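# Hang a corded headset on its stand's arm

## Task

Place the headset upright on the arm of the stand, resting it by the top of its headband in the span between the post and the lip, and leave it hanging still. The stand's arm has to carry most of its weight itself (not via the cable), with the robot bearing at most a small share. At the finish nothing but the stand and the cable (besides the robot) may be in contact with the headset. The stand must stay upright and entirely on the table, and the cable's loose end must lie over the table within its borders; if that end ever drops far below the tabletop or reaches far past an edge, even while held, the task is failed. The arms must not strike each other hard or push firmly against one another. Once the headset hangs at rest, declare completion, release it and withdraw the grippers.

## Robot and tools

ROBOT AND FRAME. Two 6-joint arms with parallel grippers: left_arm (on the +y side) and right_arm. The names are labels only and do not match left or right in a picture. All reported poses share one world frame: origin on the tabletop midway between the arms, +x out over the table, +z up. Each gripper's fingers point along its own +z and open along its own y. The reported end_effector_position (metres) is the point between the pads, roughly 1 cm behind the fingertips; the quaternion is w,x,y,z. Printed hand positions can be off, more so when reaching far.

JOINT ORDER. In every row and every per-joint list, each arm's joints come in this order: wrist roll, waist, wrist yaw, shoulder, elbow, wrist pitch. Use only this order.

ROWS. A row holds 14 numbers, all in [-1, 1], always for both arms: left_arm's 6 joint values then its opening, then right_arm's 6 joint values and opening. Joint values are offsets, not poses, scaled so 1.0 equals 1.202 rad (waist), 1.258 (shoulder), 1.238 (elbow), 2.073 (wrist pitch), 2.022 (wrist yaw and wrist roll). The opening is absolute: +1 fully open, -1 closed. Optionally 12 more numbers (0 to 1) can follow: a stiffness multiplier per joint, left_arm's 6 then right_arm's 6 in the joint order above; they persist until replaced.

JOINT RANGES (rad): waist -2.618 to 3.054, shoulder 0.000 to 3.142, elbow 0.000 to 3.142, wrist pitch -1.571 to 1.571, wrist yaw -1.571 to 1.571, wrist roll -2.094 to 2.094. The true ends may differ by up to 0.036 rad. An action that asks any joint to exceed its end by more than 0.036 rad is rejected for both arms; if the first action of a call fails this, nothing runs. A joint pushed to its true end is clipped there and the result prints "joint sent to its limit".

execute_actions(actions): a list of up to 15 actions, each a table of up to 15 rows; each row lasts one 1/30 s step, and a short table repeats its last row to fill 15 steps (0.5 s). Offsets in every row of an action are measured from the joint angles when that action began, not from the previous row. An empty list just returns the current state and images. Speed is capped: each step the target may lead the measured angle by at most 0.202 (waist), 0.258 (shoulder), 0.238 (elbow), 0.573 (wrist pitch), 0.522 (wrist yaw, roll) rad, and targets that would shift the gripper over 70 mm are scaled back. Large moves can need several actions, and an unfinished one should be re-commanded. Friction may leave a joint about 0.031 rad short; smaller commands may not move it.

move(target, speed, blocking): target is one row as above, with offsets taken from the Joint positions in the latest result showing them. All joints travel in step so each finishes together (0.5 to 10 s; cut off at 10 s). speed, 0.01 to 2 rad/s (default 0.5), caps the joint with the longest travel. Finger values apply immediately. Motion does not slow for obstacles or the other arm, so faster moves hit harder, and aiming past a contact presses harder. blocking=false returns after 0.5 s; then call wait or stop before any other motion command. The result adds a "move:" line: ending (done, off_target, moving, held, fault), limits=held or none, and each arm's joint farthest from target.

wait(seconds): 0 to 10; lets the scene run holding the last command, returning early if a running move ends.
stop(): brakes a running move; braking needs room, more after fast motion; fingers keep moving.
zoom_image(camera, region): region [x0, y0, x1, y1] in pixels, at most 504 by 504. Cameras: cam_head_left, cam_head_right, cam_high, cam_low (504x504), cam_left_wrist, cam_right_wrist (616x616, fisheye). Calibration lines are provided per camera and may be slightly off.
finished_scene(scene): give the current scene number; it is final and reports success.

RESULTS. Each gives grip poses, Joint positions and Joint velocities per arm (rad, rad/s, then pad gap in m, 0.094 when open), Joint targets (what joints are currently driven toward), grip_measured on the command scale, and for actions per-step readings where HELD flags blocked steps. "joint command not followed" means a clearance check altered an arm's targets. FAULT lines report arm stops. MOTOR HOT appears at 75 °C; at 90 °C the arm halts for 10 s; at 100 °C it goes limp and drops.

GRIPPING. Command an opening around 0.03 below grip_measured to hold firmly, less for a lighter hold. Readings may be off by about 1 mm.

CAUTIONS. The robot keeps its last command while you think. Occasionally a held part is tugged or a loose object nudged. Avoid arm-to-arm contact, hard pushes, slams and drops; do not tip the stand or knock anything off the table; keep the cable's free end above and within the table. After the headset hangs still, open the gripper, back away, then call finished_scene.

Each tool is called after "Emit:" in YAML: its name, and indented under it one key for each argument.

## Session

Emit:
execute_actions:
  actions: []

Scene clock: 0.00 s.
left_arm: end_effector_position=(+0.3029, -0.1011, +0.2813) grip_measured=+1.000 end_effector_quat_wxyz=(+0.077, -0.324, +0.695, -0.637) | right_arm: end_effector_position=(+0.2492, -0.2368, +0.1624) grip_measured=+1.000 end_effector_quat_wxyz=(+0.184, +0.690, +0.696, +0.076)
Joint names: [wrist roll, waist, wrist yaw, shoulder, elbow, wrist pitch]
Joint positions: left_arm=[-1.9   -1.155 -0.074  1.684  1.24   0.267  0.094] | right_arm=[ 1.651  0.064  0.192  1.287  1.139 -1.069  0.094]
Joint velocities: left_arm=[ 0.037 -0.012  0.022 -0.012  0.017  0.007  0.   ] | right_arm=[ 0.022 -0.002 -0.037  0.007  0.002  0.022  0.   ]
Joint targets: left_arm=[-1.900 -1.155 -0.074 1.684 1.240 0.267] | right_arm=[1.651 0.064 0.192 1.287 1.139 -1.069]
Joint stiffness scale: left_arm=[1. 1. 1. 1. 1. 1.] | right_arm=[1. 1. 1. 1. 1. 1.]
camera_calibration (this result's frames):
cam_left_wrist: T_world_to_cam=[[0.212803, -0.125502, 0.969002, -0.349987], [-0.975278, -0.0877453, 0.202816, 0.260566], [0.0595715, -0.988206, -0.141071, 0.00741551], [0, 0, 0, 1]] pos_world=[0.32816, -0.0137324, 0.287337]
cam_right_wrist: T_world_to_cam=[[-0.862471, -0.37985, -0.334451, 0.189805], [-0.465619, 0.854518, 0.230212, 0.296106], [0.198348, 0.354278, -0.913863, 0.293183], [0, 0, 0, 1]] pos_world=[0.243421, -0.284798, 0.263242]

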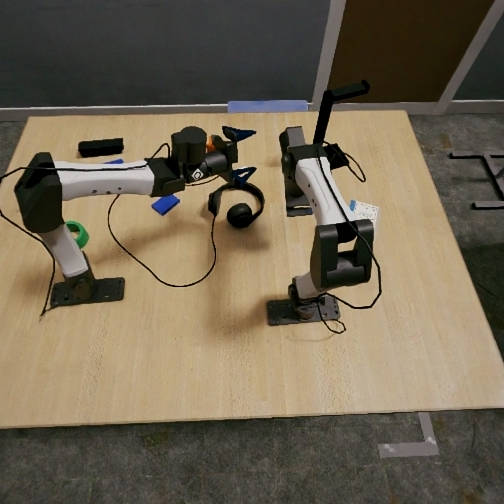

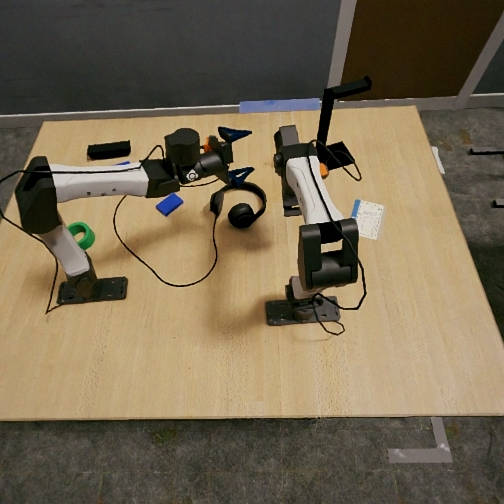

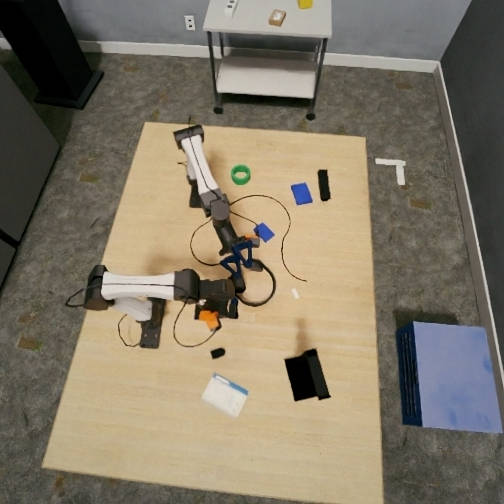

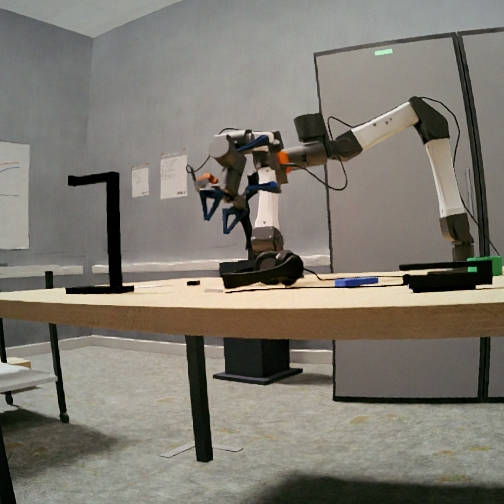

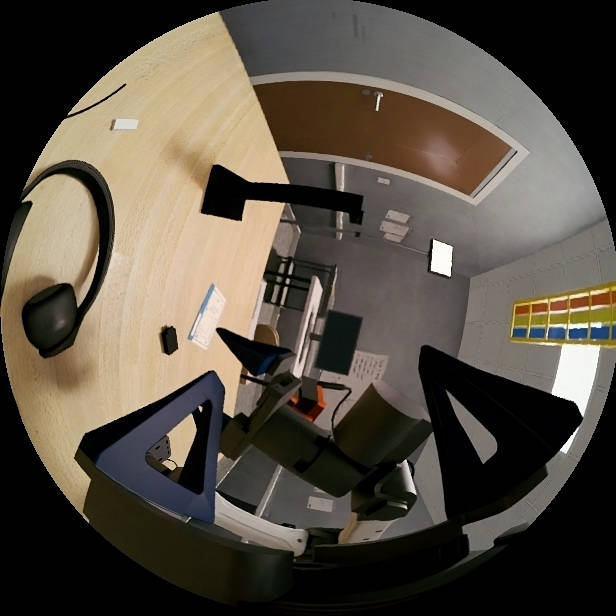

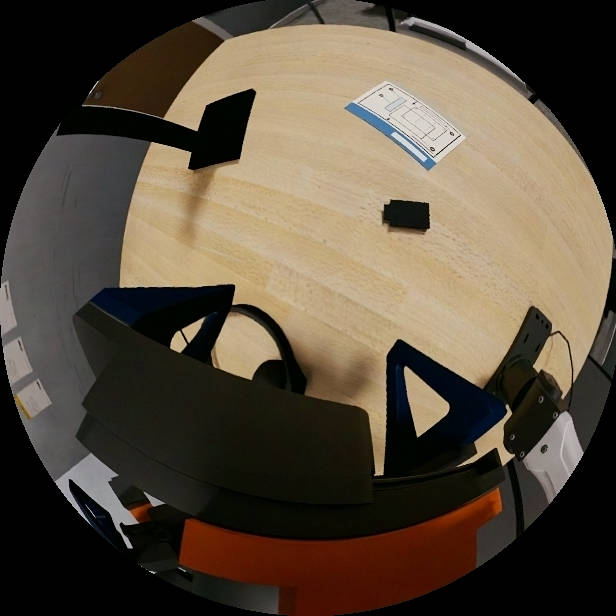

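Emit:
move:
  target: [0,1,0,-0.4,0,-0.4,1,0,-0.1,0,0,0,0,1]
  speed: 1.3

Emit:
execute_actions:
  actions: []

Scene clock: 68.07 s.
left_arm: end_effector_position=(+0.4183, +0.4240, +0.3125) grip_measured=+1.000 end_effector_quat_wxyz=(-0.344, +0.736, -0.445, +0.377) | right_arm: end_effector_position=(+0.2479, -0.2670, +0.1624) grip_measured=+1.000 end_effector_quat_wxyz=(+0.188, +0.726, +0.658, +0.066)
Joint names: [wrist roll, waist, wrist yaw, shoulder, elbow, wrist pitch]
Joint positions: left_arm=[-1.9    0.04  -0.079  1.192  1.24  -0.548  0.094] | right_arm=[ 1.651 -0.043  0.192  1.287  1.139 -1.069  0.094]
Joint velocities: left_arm=[ 0.051 -0.007  0.022 -0.002 -0.012 -0.022  0.   ] | right_arm=[-0.007 -0.007 -0.007 -0.022 -0.002  0.007  0.   ]
Joint targets: left_arm=[-1.900 0.046 -0.074 1.181 1.240 -0.563] | right_arm=[1.651 -0.057 0.192 1.287 1.139 -1.069]
Joint stiffness scale: left_arm=[1. 1. 1. 1. 1. 1.] | right_arm=[1. 1. 1. 1. 1. 1.]
move: done; limits=none; left_arm: farthest joint: the wrist pitch, 0.014 radians from its target (0.829 radians at the start); right_arm: farthest joint: the waist, 0.013 radians from its target (0.120 radians at the start)
camera_calibration (this result's frames):
cam_left_wrist: T_world_to_cam=[[0.489302, 0.183743, 0.852539, -0.549316], [-0.188368, -0.932213, 0.309025, 0.408539], [0.851529, -0.311798, -0.421522, -0.00661818], [0, 0, 0, 1]] pos_world=[0.351373, 0.479715, 0.339275]
cam_right_wrist: T_world_to_cam=[[-0.897943, -0.28608, -0.334451, 0.211019], [-0.372209, 0.899146, 0.230212, 0.309967], [0.234861, 0.331202, -0.913863, 0.288911], [0, 0, 0, 1]] pos_world=[0.237001, -0.314025, 0.263242]

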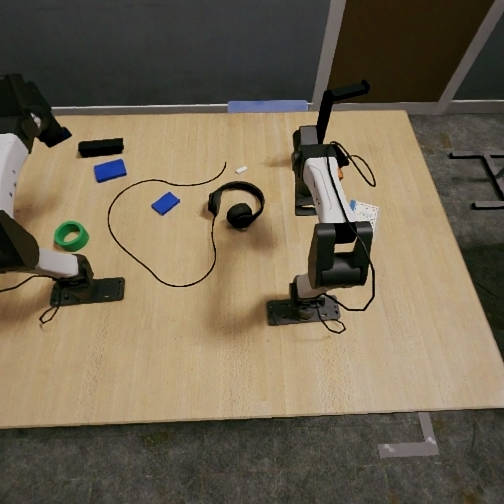

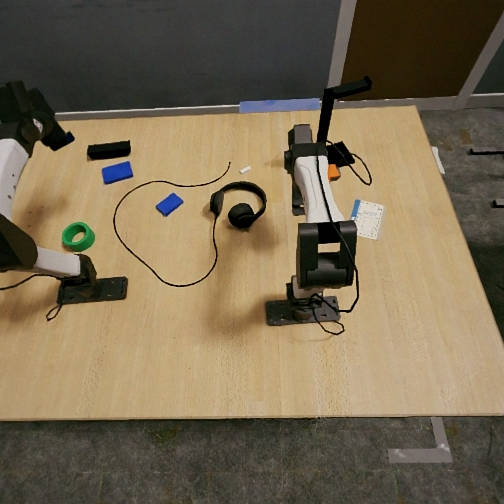

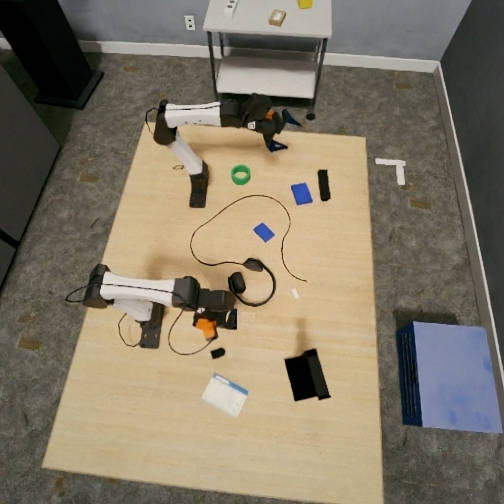

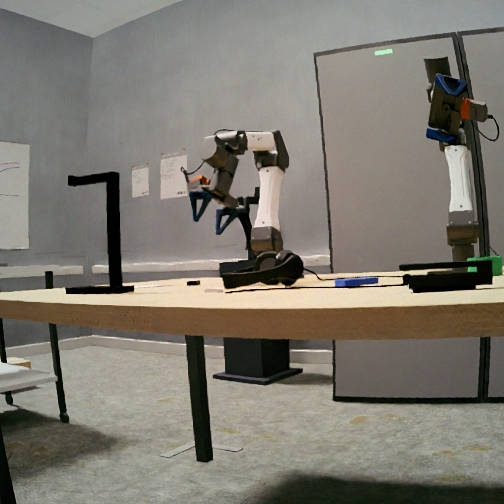

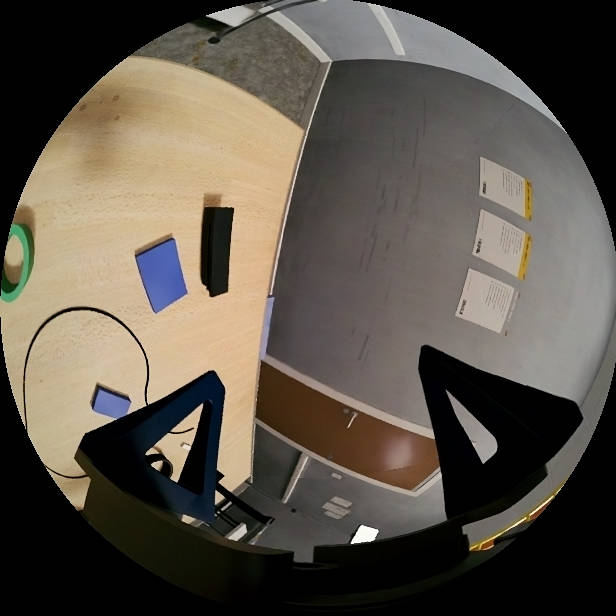

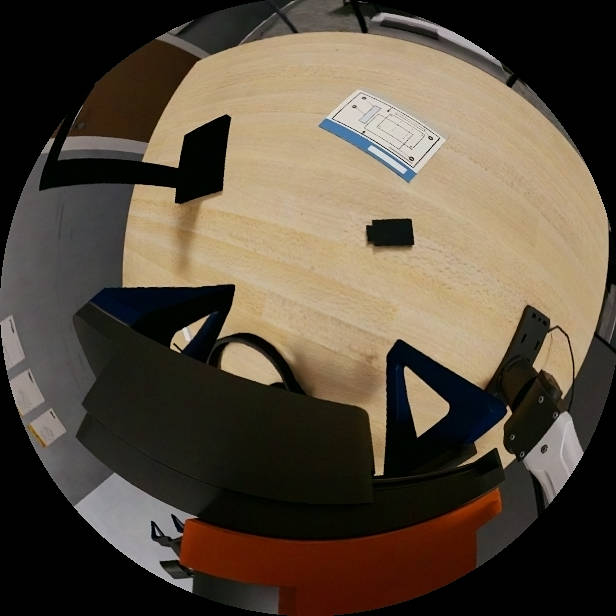

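Scene clock: 68.07 s.
left_arm: end_effector_position=(+0.4183, +0.4240, +0.3125) grip_measured=+1.000 end_effector_quat_wxyz=(-0.344, +0.736, -0.445, +0.377) | right_arm: end_effector_position=(+0.2479, -0.2670, +0.1624) grip_measured=+1.000 end_effector_quat_wxyz=(+0.188, +0.726, +0.658, +0.066)
Joint names: [wrist roll, waist, wrist yaw, shoulder, elbow, wrist pitch]
Joint positions: left_arm=[-1.9    0.04  -0.079  1.192  1.24  -0.548  0.094] | right_arm=[ 1.651 -0.043  0.192  1.287  1.139 -1.069  0.094]
Joint velocities: left_arm=[ 0.051 -0.007  0.022 -0.002 -0.012 -0.022  0.   ] | right_arm=[-0.007 -0.007 -0.007 -0.022 -0.002  0.007  0.   ]
Joint targets: left_arm=[-1.900 0.046 -0.074 1.181 1.240 -0.563] | right_arm=[1.651 -0.057 0.192 1.287 1.139 -1.069]
Joint stiffness scale: left_arm=[1. 1. 1. 1. 1. 1.] | right_arm=[1. 1. 1. 1. 1. 1.]
camera_calibration (this result's frames):
cam_left_wrist: T_world_to_cam=[[0.489302, 0.183743, 0.852539, -0.549316], [-0.188368, -0.932213, 0.309025, 0.408539], [0.851529, -0.311798, -0.421522, -0.00661818], [0, 0, 0, 1]] pos_world=[0.351373, 0.479715, 0.339275]
cam_right_wrist: T_world_to_cam=[[-0.897943, -0.28608, -0.334451, 0.211019], [-0.372209, 0.899146, 0.230212, 0.309967], [0.234861, 0.331202, -0.913863, 0.288911], [0, 0, 0, 1]] pos_world=[0.237001, -0.314025, 0.263242]

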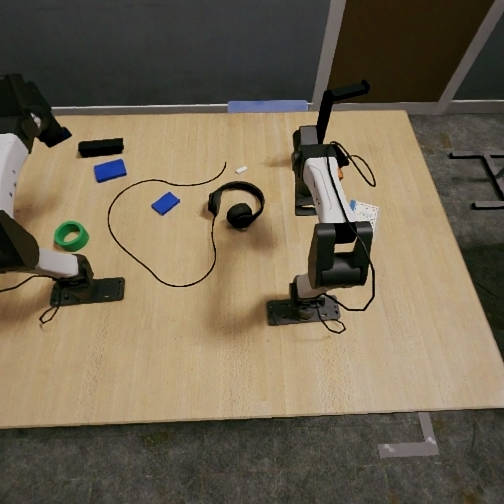

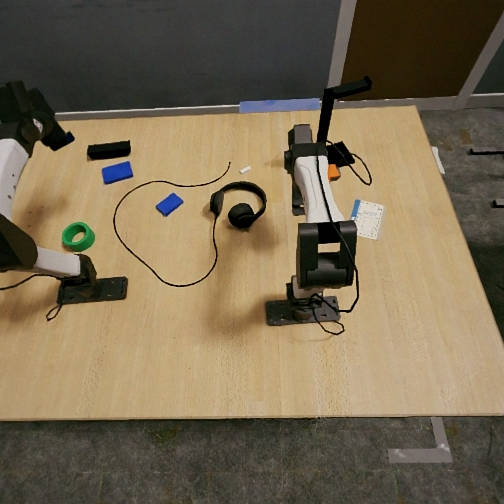

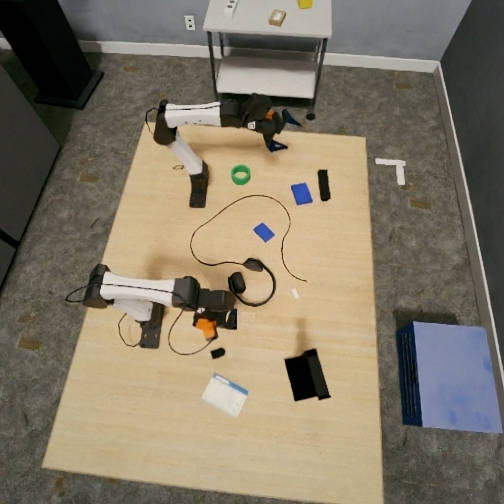

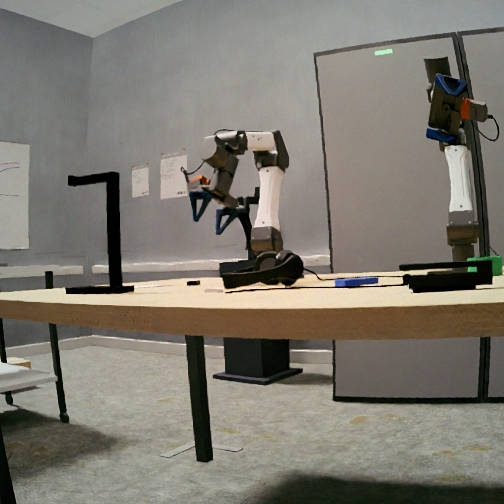

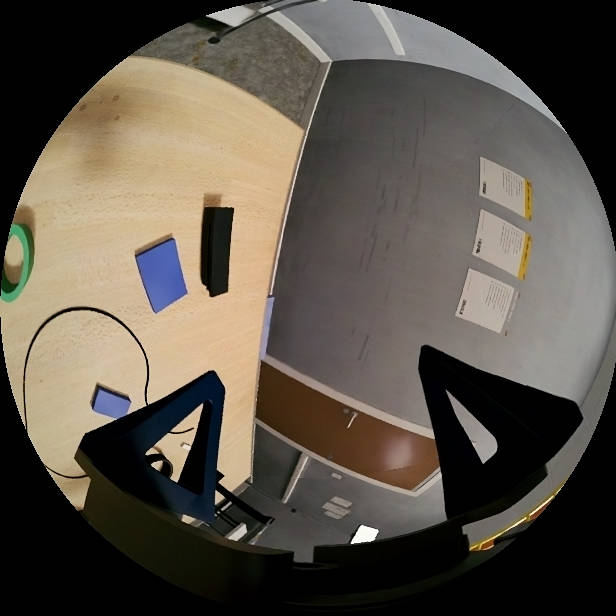

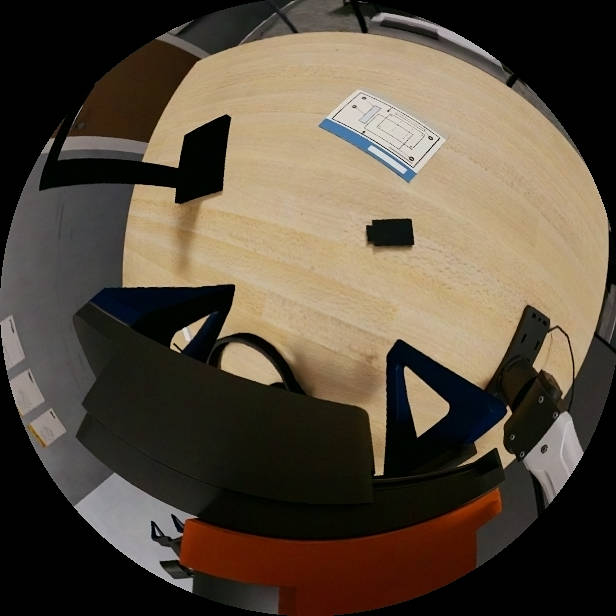

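Emit:
move:
  target: [0,0.5,0,0,0,0,1,-0.8,-0.39,-0.474,0.2,-0.137,0.7,1]
  speed: 1.5

Emit:
move:
  target: [0,0,0,0,0,0,1,-0.016,0,0,0.495,0,0.41,1]
  speed: 1

Scene clock: 79.13 s.
left_arm: end_effector_position=(+0.3241, +0.6248, +0.3124) grip_measured=+1.000 end_effector_quat_wxyz=(-0.439, +0.834, -0.211, +0.260) | right_arm: end_effector_position=(+0.4193, -0.3216, +0.2686) grip_measured=+1.000 end_effector_quat_wxyz=(+0.641, -0.060, +0.748, +0.161)
Joint names: [wrist roll, waist, wrist yaw, shoulder, elbow, wrist pitch]
Joint positions: left_arm=[-1.9    0.633 -0.078  1.192  1.24  -0.549  0.094] | right_arm=[ 0.044 -0.5   -0.759  1.528  0.991  0.361  0.094]
Joint velocities: left_arm=[ 0.007 -0.002 -0.007  0.002 -0.002 -0.007  0.   ] | right_arm=[ 0.022 -0.017 -0.037 -0.012 -0.012 -0.007  0.   ]
Joint targets: left_arm=[-1.900 0.642 -0.079 1.192 1.240 -0.549] | right_arm=[0.034 -0.512 -0.767 1.539 0.969 0.383]
Joint stiffness scale: left_arm=[1. 1. 1. 1. 1. 1.] | right_arm=[1. 1. 1. 1. 1. 1.]
move: off_target (right_arm); limits=none; left_arm: farthest joint: the waist, 0.008 radians from its target (0.601 radians at the start); right_arm: farthest joint: the elbow, 0.021 radians from its target (0.170 radians at the start)
camera_calibration (this result's frames):
cam_left_wrist: T_world_to_cam=[[0.303696, 0.426199, 0.852128, -0.631158], [0.364447, -0.878319, 0.30941, 0.365036], [0.880311, 0.216589, -0.422069, -0.203139], [0, 0, 0, 1]] pos_world=[0.23747, 0.633614, 0.339143]
cam_right_wrist: T_world_to_cam=[[0.387093, -0.905593, 0.173381, -0.489657], [-0.517889, -0.369119, -0.771714, 0.320769], [0.762857, 0.208932, -0.61188, 0.0219804], [0, 0, 0, 1]] pos_world=[0.338897, -0.32962, 0.345889]

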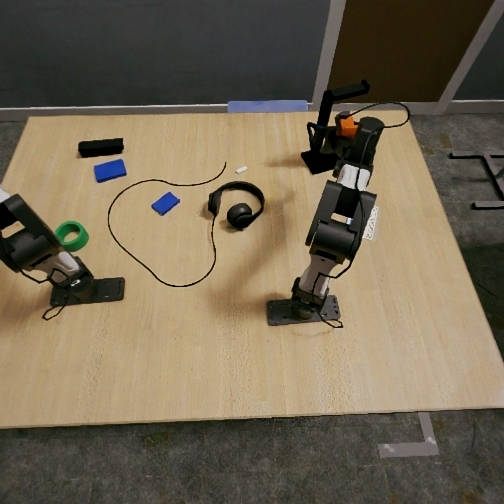

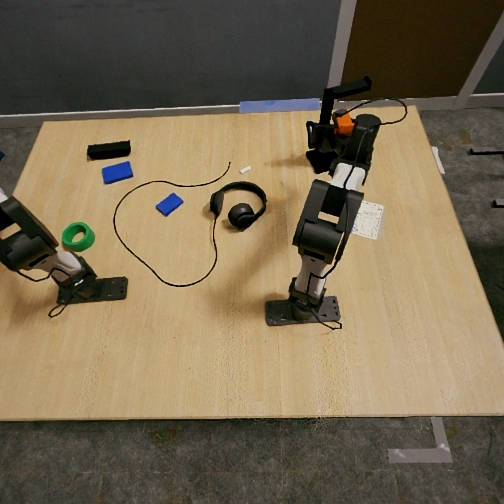

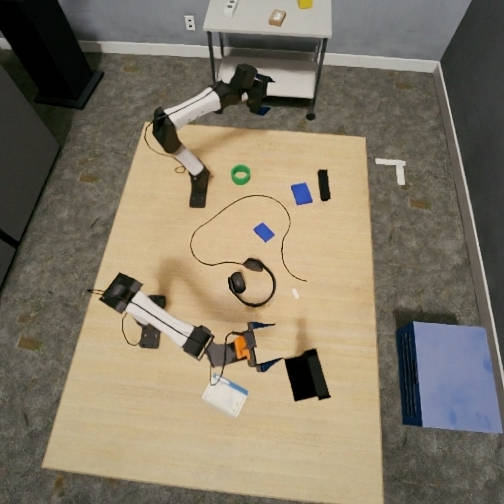

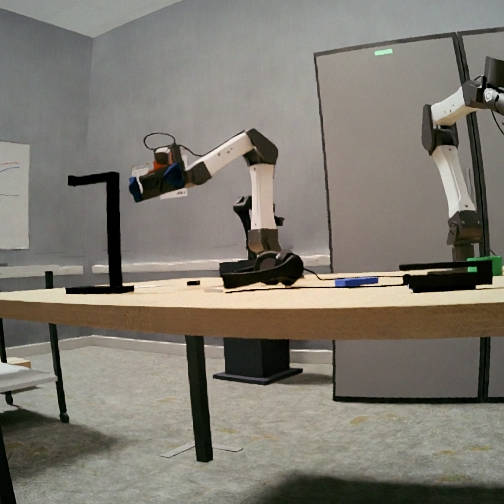

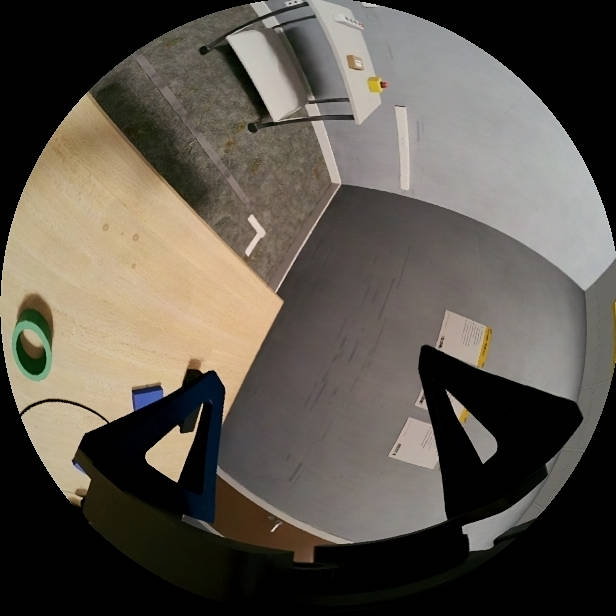

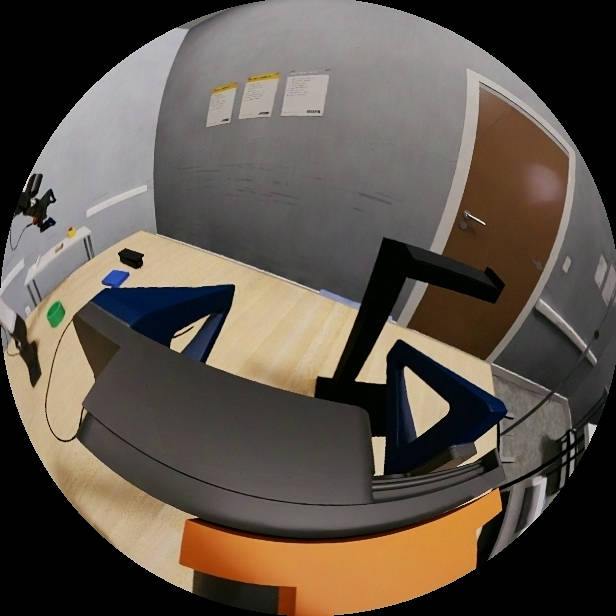

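Scene clock: 80.93 s.
left_arm: end_effector_position=(+0.3241, +0.6248, +0.3124) grip_measured=+1.000 end_effector_quat_wxyz=(-0.439, +0.834, -0.211, +0.260) | right_arm: end_effector_position=(+0.4832, -0.3517, +0.1396) grip_measured=+1.000 end_effector_quat_wxyz=(+0.705, -0.111, +0.691, +0.114)
Joint names: [wrist roll, waist, wrist yaw, shoulder, elbow, wrist pitch]
Joint positions: left_arm=[-1.9    0.633 -0.078  1.192  1.24  -0.549  0.094] | right_arm=[ 0.021 -0.5   -0.759  2.15   0.991  1.188  0.094]
Joint velocities: left_arm=[-0.007 -0.007 -0.037 -0.027  0.017  0.051  0.   ] | right_arm=[ 0.022 -0.007 -0.037  0.012 -0.017  0.007  0.   ]
Joint targets: left_arm=[-1.900 0.633 -0.078 1.192 1.240 -0.549] | right_arm=[0.012 -0.500 -0.759 2.150 0.991 1.210]
Joint stiffness scale: left_arm=[1. 1. 1. 1. 1. 1.] | right_arm=[1. 1. 1. 1. 1. 1.]
move: off_target (right_arm); limits=none; left_arm: farthest joint: the waist, 0.000 radians from its target (0.000 radians at the start); right_arm: farthest joint: the wrist pitch, 0.023 radians from its target (0.850 radians at the start)
camera_calibration (this result's frames):
cam_left_wrist: T_world_to_cam=[[0.303696, 0.426199, 0.852128, -0.631158], [0.364447, -0.878319, 0.30941, 0.365036], [0.880311, 0.216589, -0.422069, -0.203139], [0, 0, 0, 1]] pos_world=[0.23747, 0.633614, 0.339143]
cam_right_wrist: T_world_to_cam=[[0.338346, -0.876965, 0.341253, -0.509078], [-0.364002, -0.45638, -0.811923, 0.14381], [0.86777, 0.150495, -0.473632, -0.189962], [0, 0, 0, 1]] pos_world=[0.389435, -0.352224, 0.200515]

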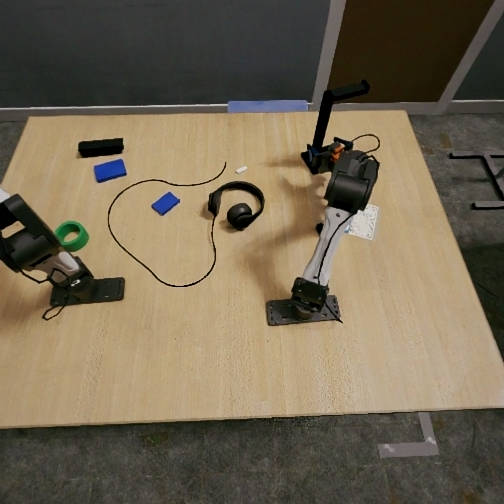

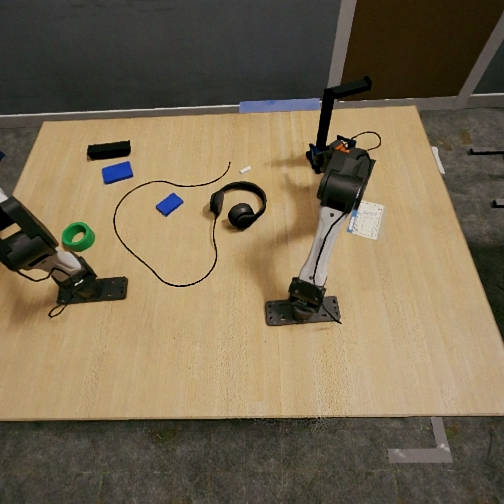

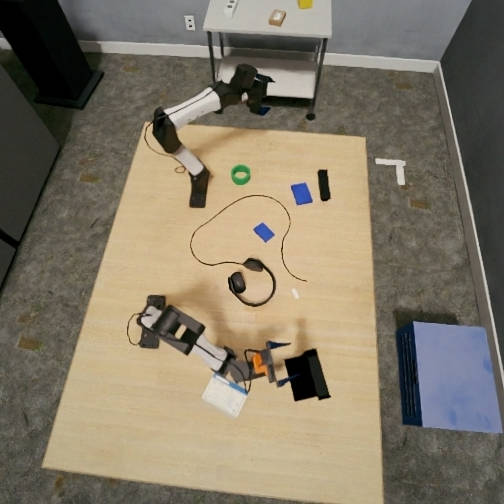

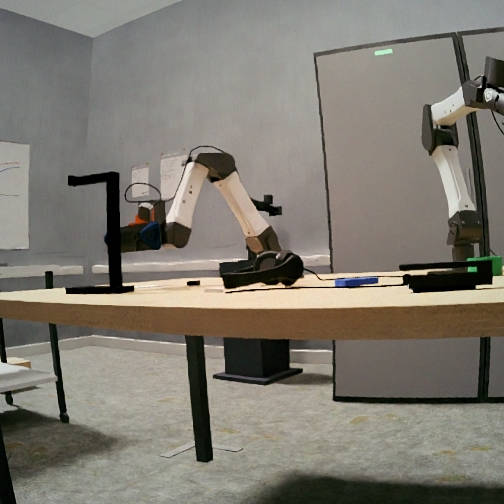

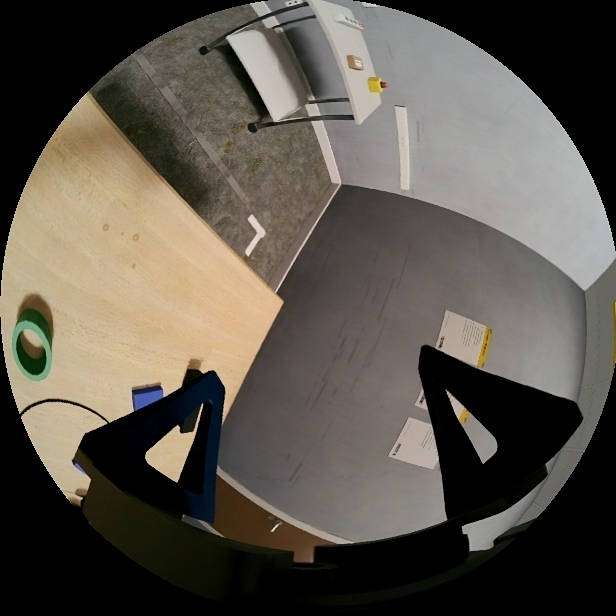

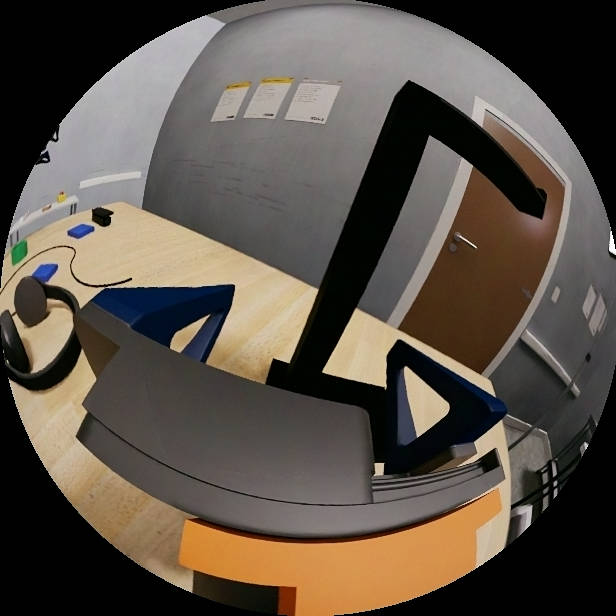

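Emit:
move:
  target: [0,0,0,0,0,0,1,0,0.068,0.042,0.072,0.15,-0.05,1]
  speed: 0.3

Scene clock: 93.23 s.
left_arm: end_effector_position=(+0.3241, +0.6248, +0.3124) grip_measured=+1.000 end_effector_quat_wxyz=(-0.439, +0.834, -0.211, +0.260) | right_arm: end_effector_position=(+0.5250, -0.3389, +0.1372) grip_measured=+1.000 end_effector_quat_wxyz=(+0.702, -0.106, +0.695, +0.115)
Joint names: [wrist roll, waist, wrist yaw, shoulder, elbow, wrist pitch]
Joint positions: left_arm=[-1.9    0.633 -0.078  1.192  1.24  -0.549  0.094] | right_arm=[ 0.021 -0.429 -0.682  2.231  1.15   1.096  0.094]
Joint velocities: left_arm=[ 0.007 -0.007 -0.066 -0.012 -0.017  0.125  0.   ] | right_arm=[-0.007  0.002 -0.007  0.012 -0.002  0.007  0.   ]
Joint targets: left_arm=[-1.900 0.633 -0.078 1.192 1.240 -0.549] | right_arm=[0.021 -0.418 -0.674 2.241 1.177 1.085]
Joint stiffness scale: left_arm=[1. 1. 1. 1. 1. 1.] | right_arm=[1. 1. 1. 1. 1. 1.]
move: off_target (right_arm); limits=none; left_arm: farthest joint: the waist, 0.000 radians from its target (0.000 radians at the start); right_arm: farthest joint: the elbow, 0.027 radians from its target (0.186 radians at the start)
camera_calibration (this result's frames):
cam_left_wrist: T_world_to_cam=[[0.303696, 0.426199, 0.852128, -0.631158], [0.364447, -0.878319, 0.30941, 0.365036], [0.880311, 0.216589, -0.422069, -0.203139], [0, 0, 0, 1]] pos_world=[0.23747, 0.633614, 0.339143]
cam_right_wrist: T_world_to_cam=[[0.336675, -0.881491, 0.331095, -0.510368], [-0.37662, -0.448333, -0.810651, 0.172089], [0.863022, 0.148229, -0.48293, -0.226289], [0, 0, 0, 1]] pos_world=[0.431933, -0.339189, 0.199203]

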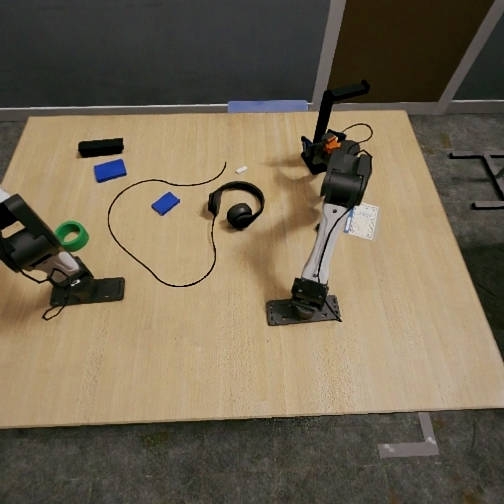

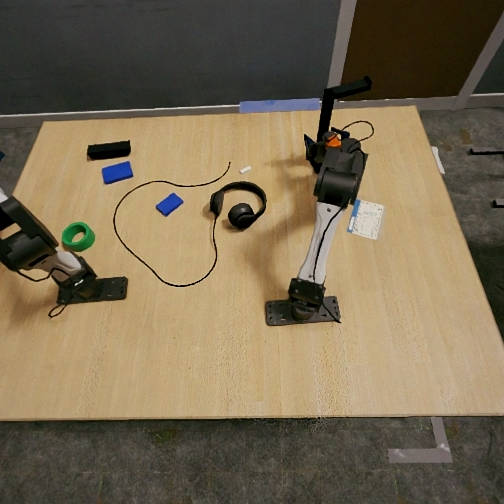

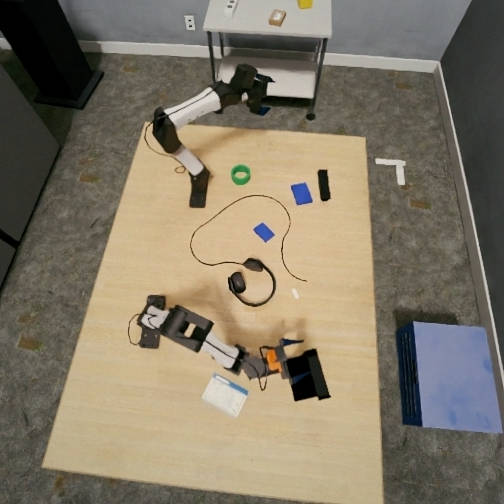

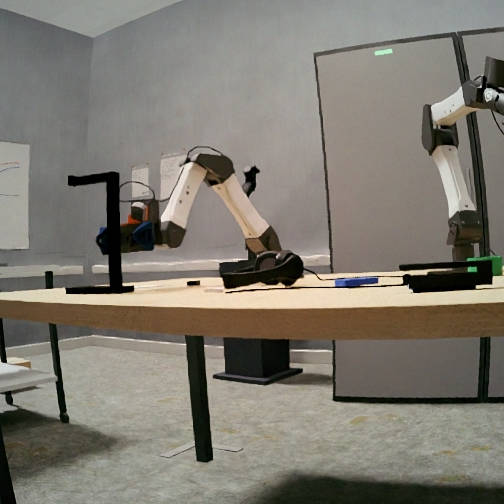

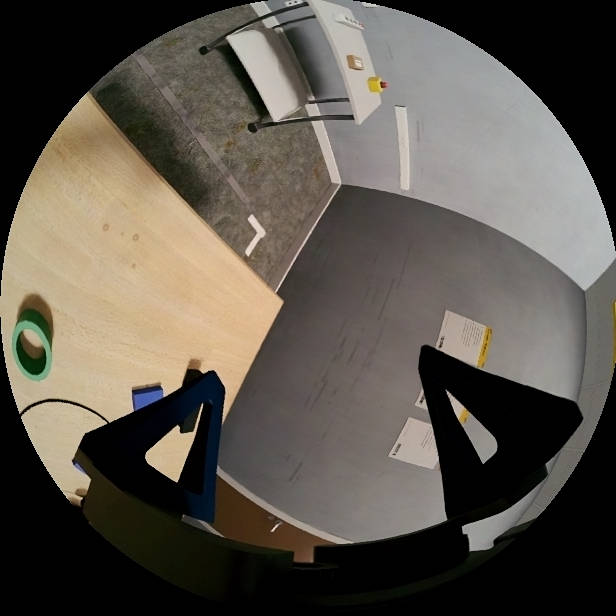

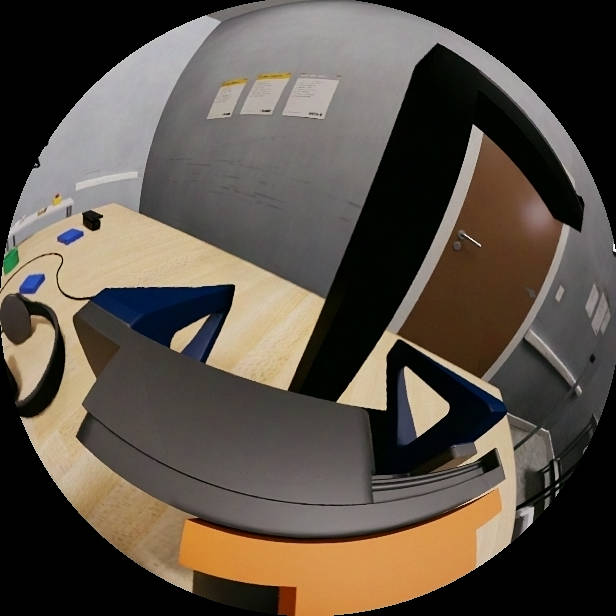

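Emit:
move:
  target: [0,0,0,0,0,0,1,0,0,0,0,0,0,-0.9]

Scene clock: 102.13 s.
left_arm: end_effector_position=(+0.3241, +0.6248, +0.3124) grip_measured=+1.000 end_effector_quat_wxyz=(-0.439, +0.834, -0.211, +0.260) | right_arm: end_effector_position=(+0.5250, -0.3402, +0.1379) grip_measured=-0.594 end_effector_quat_wxyz=(+0.704, -0.110, +0.693, +0.107)
Joint names: [wrist roll, waist, wrist yaw, shoulder, elbow, wrist pitch]
Joint positions: left_arm=[-1.9    0.633 -0.078  1.192  1.24  -0.549  0.094] | right_arm=[ 0.005 -0.43  -0.679  2.231  1.15   1.1    0.019]
Joint velocities: left_arm=[ 0.022 -0.007  0.007 -0.007  0.007  0.007  0.   ] | right_arm=[-0.051 -0.012 -0.007 -0.002 -0.002 -0.081 -0.   ]
Joint targets: left_arm=[-1.900 0.633 -0.078 1.192 1.240 -0.549] | right_arm=[0.021 -0.429 -0.682 2.231 1.150 1.096]
Joint stiffness scale: left_arm=[1. 1. 1. 1. 1. 1.] | right_arm=[1. 1. 1. 1. 1. 1.]
move: done; limits=none; left_arm: farthest joint: the waist, 0.000 radians from its target (0.000 radians at the start); right_arm: farthest joint: the wrist roll, 0.016 radians from its target (0.000 radians at the start)
camera_calibration (this result's frames):
cam_left_wrist: T_world_to_cam=[[0.303696, 0.426199, 0.852128, -0.631158], [0.364447, -0.878319, 0.30941, 0.365036], [0.880311, 0.216589, -0.422069, -0.203139], [0, 0, 0, 1]] pos_world=[0.23747, 0.633614, 0.339143]
cam_right_wrist: T_world_to_cam=[[0.329706, -0.8775, 0.348263, -0.509145], [-0.372226, -0.459834, -0.806226, 0.165236], [0.867607, 0.136185, -0.478238, -0.23289], [0, 0, 0, 1]] pos_world=[0.43143, -0.339077, 0.199157]

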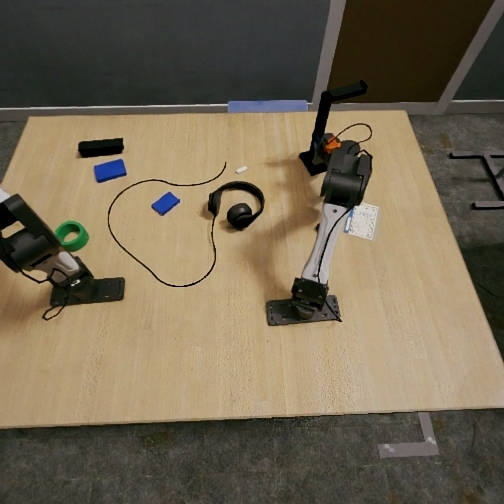

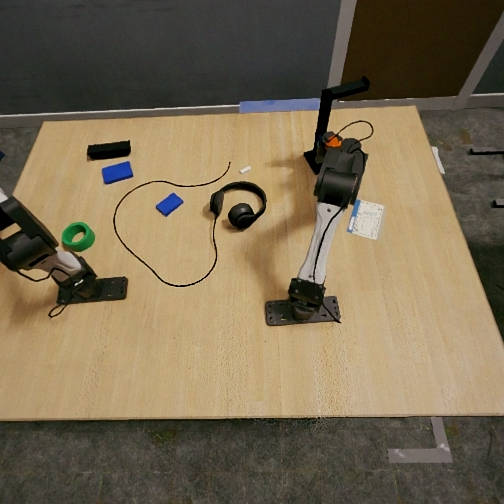

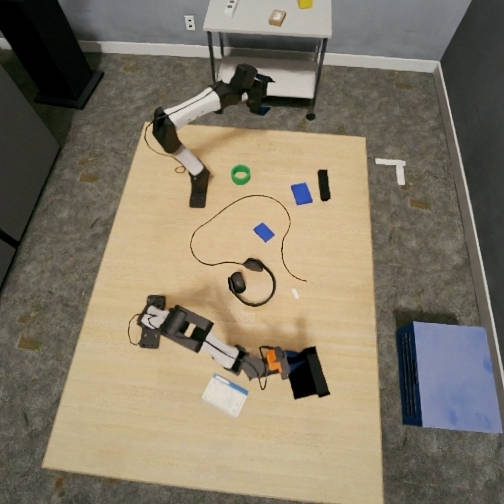

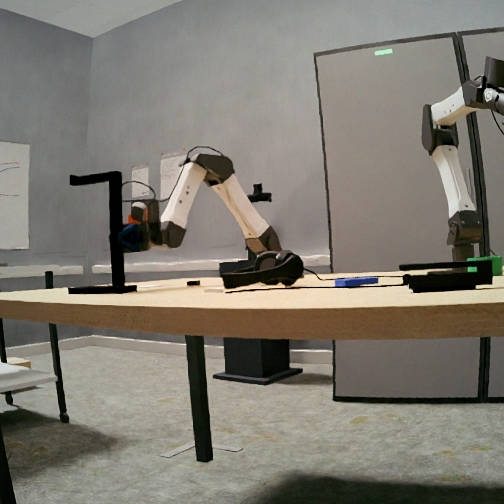

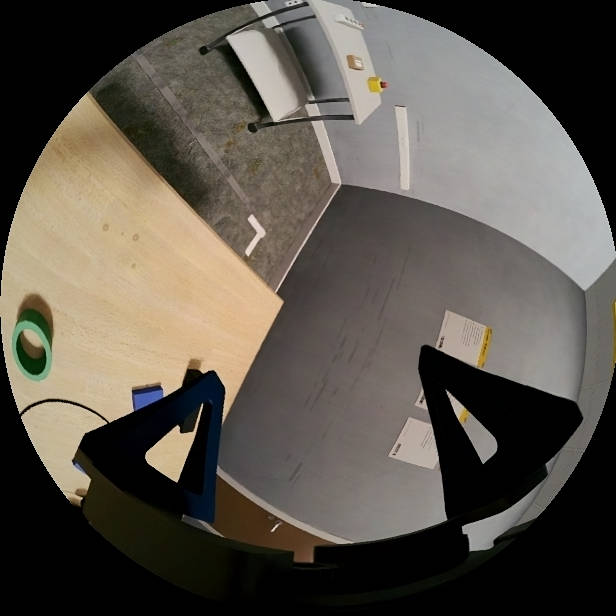

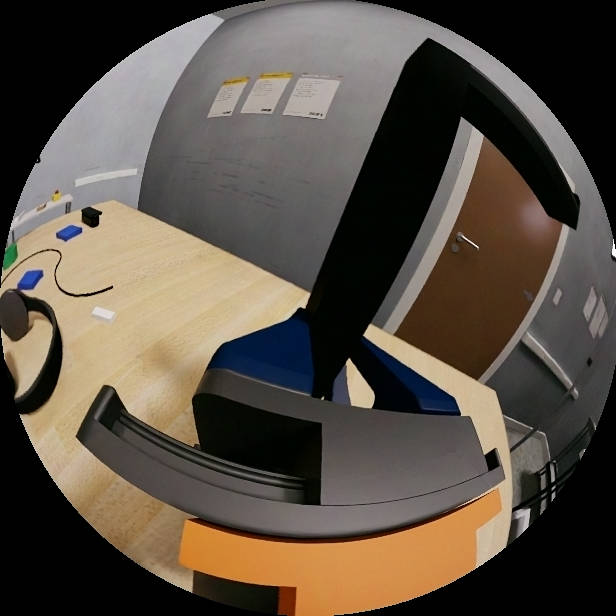

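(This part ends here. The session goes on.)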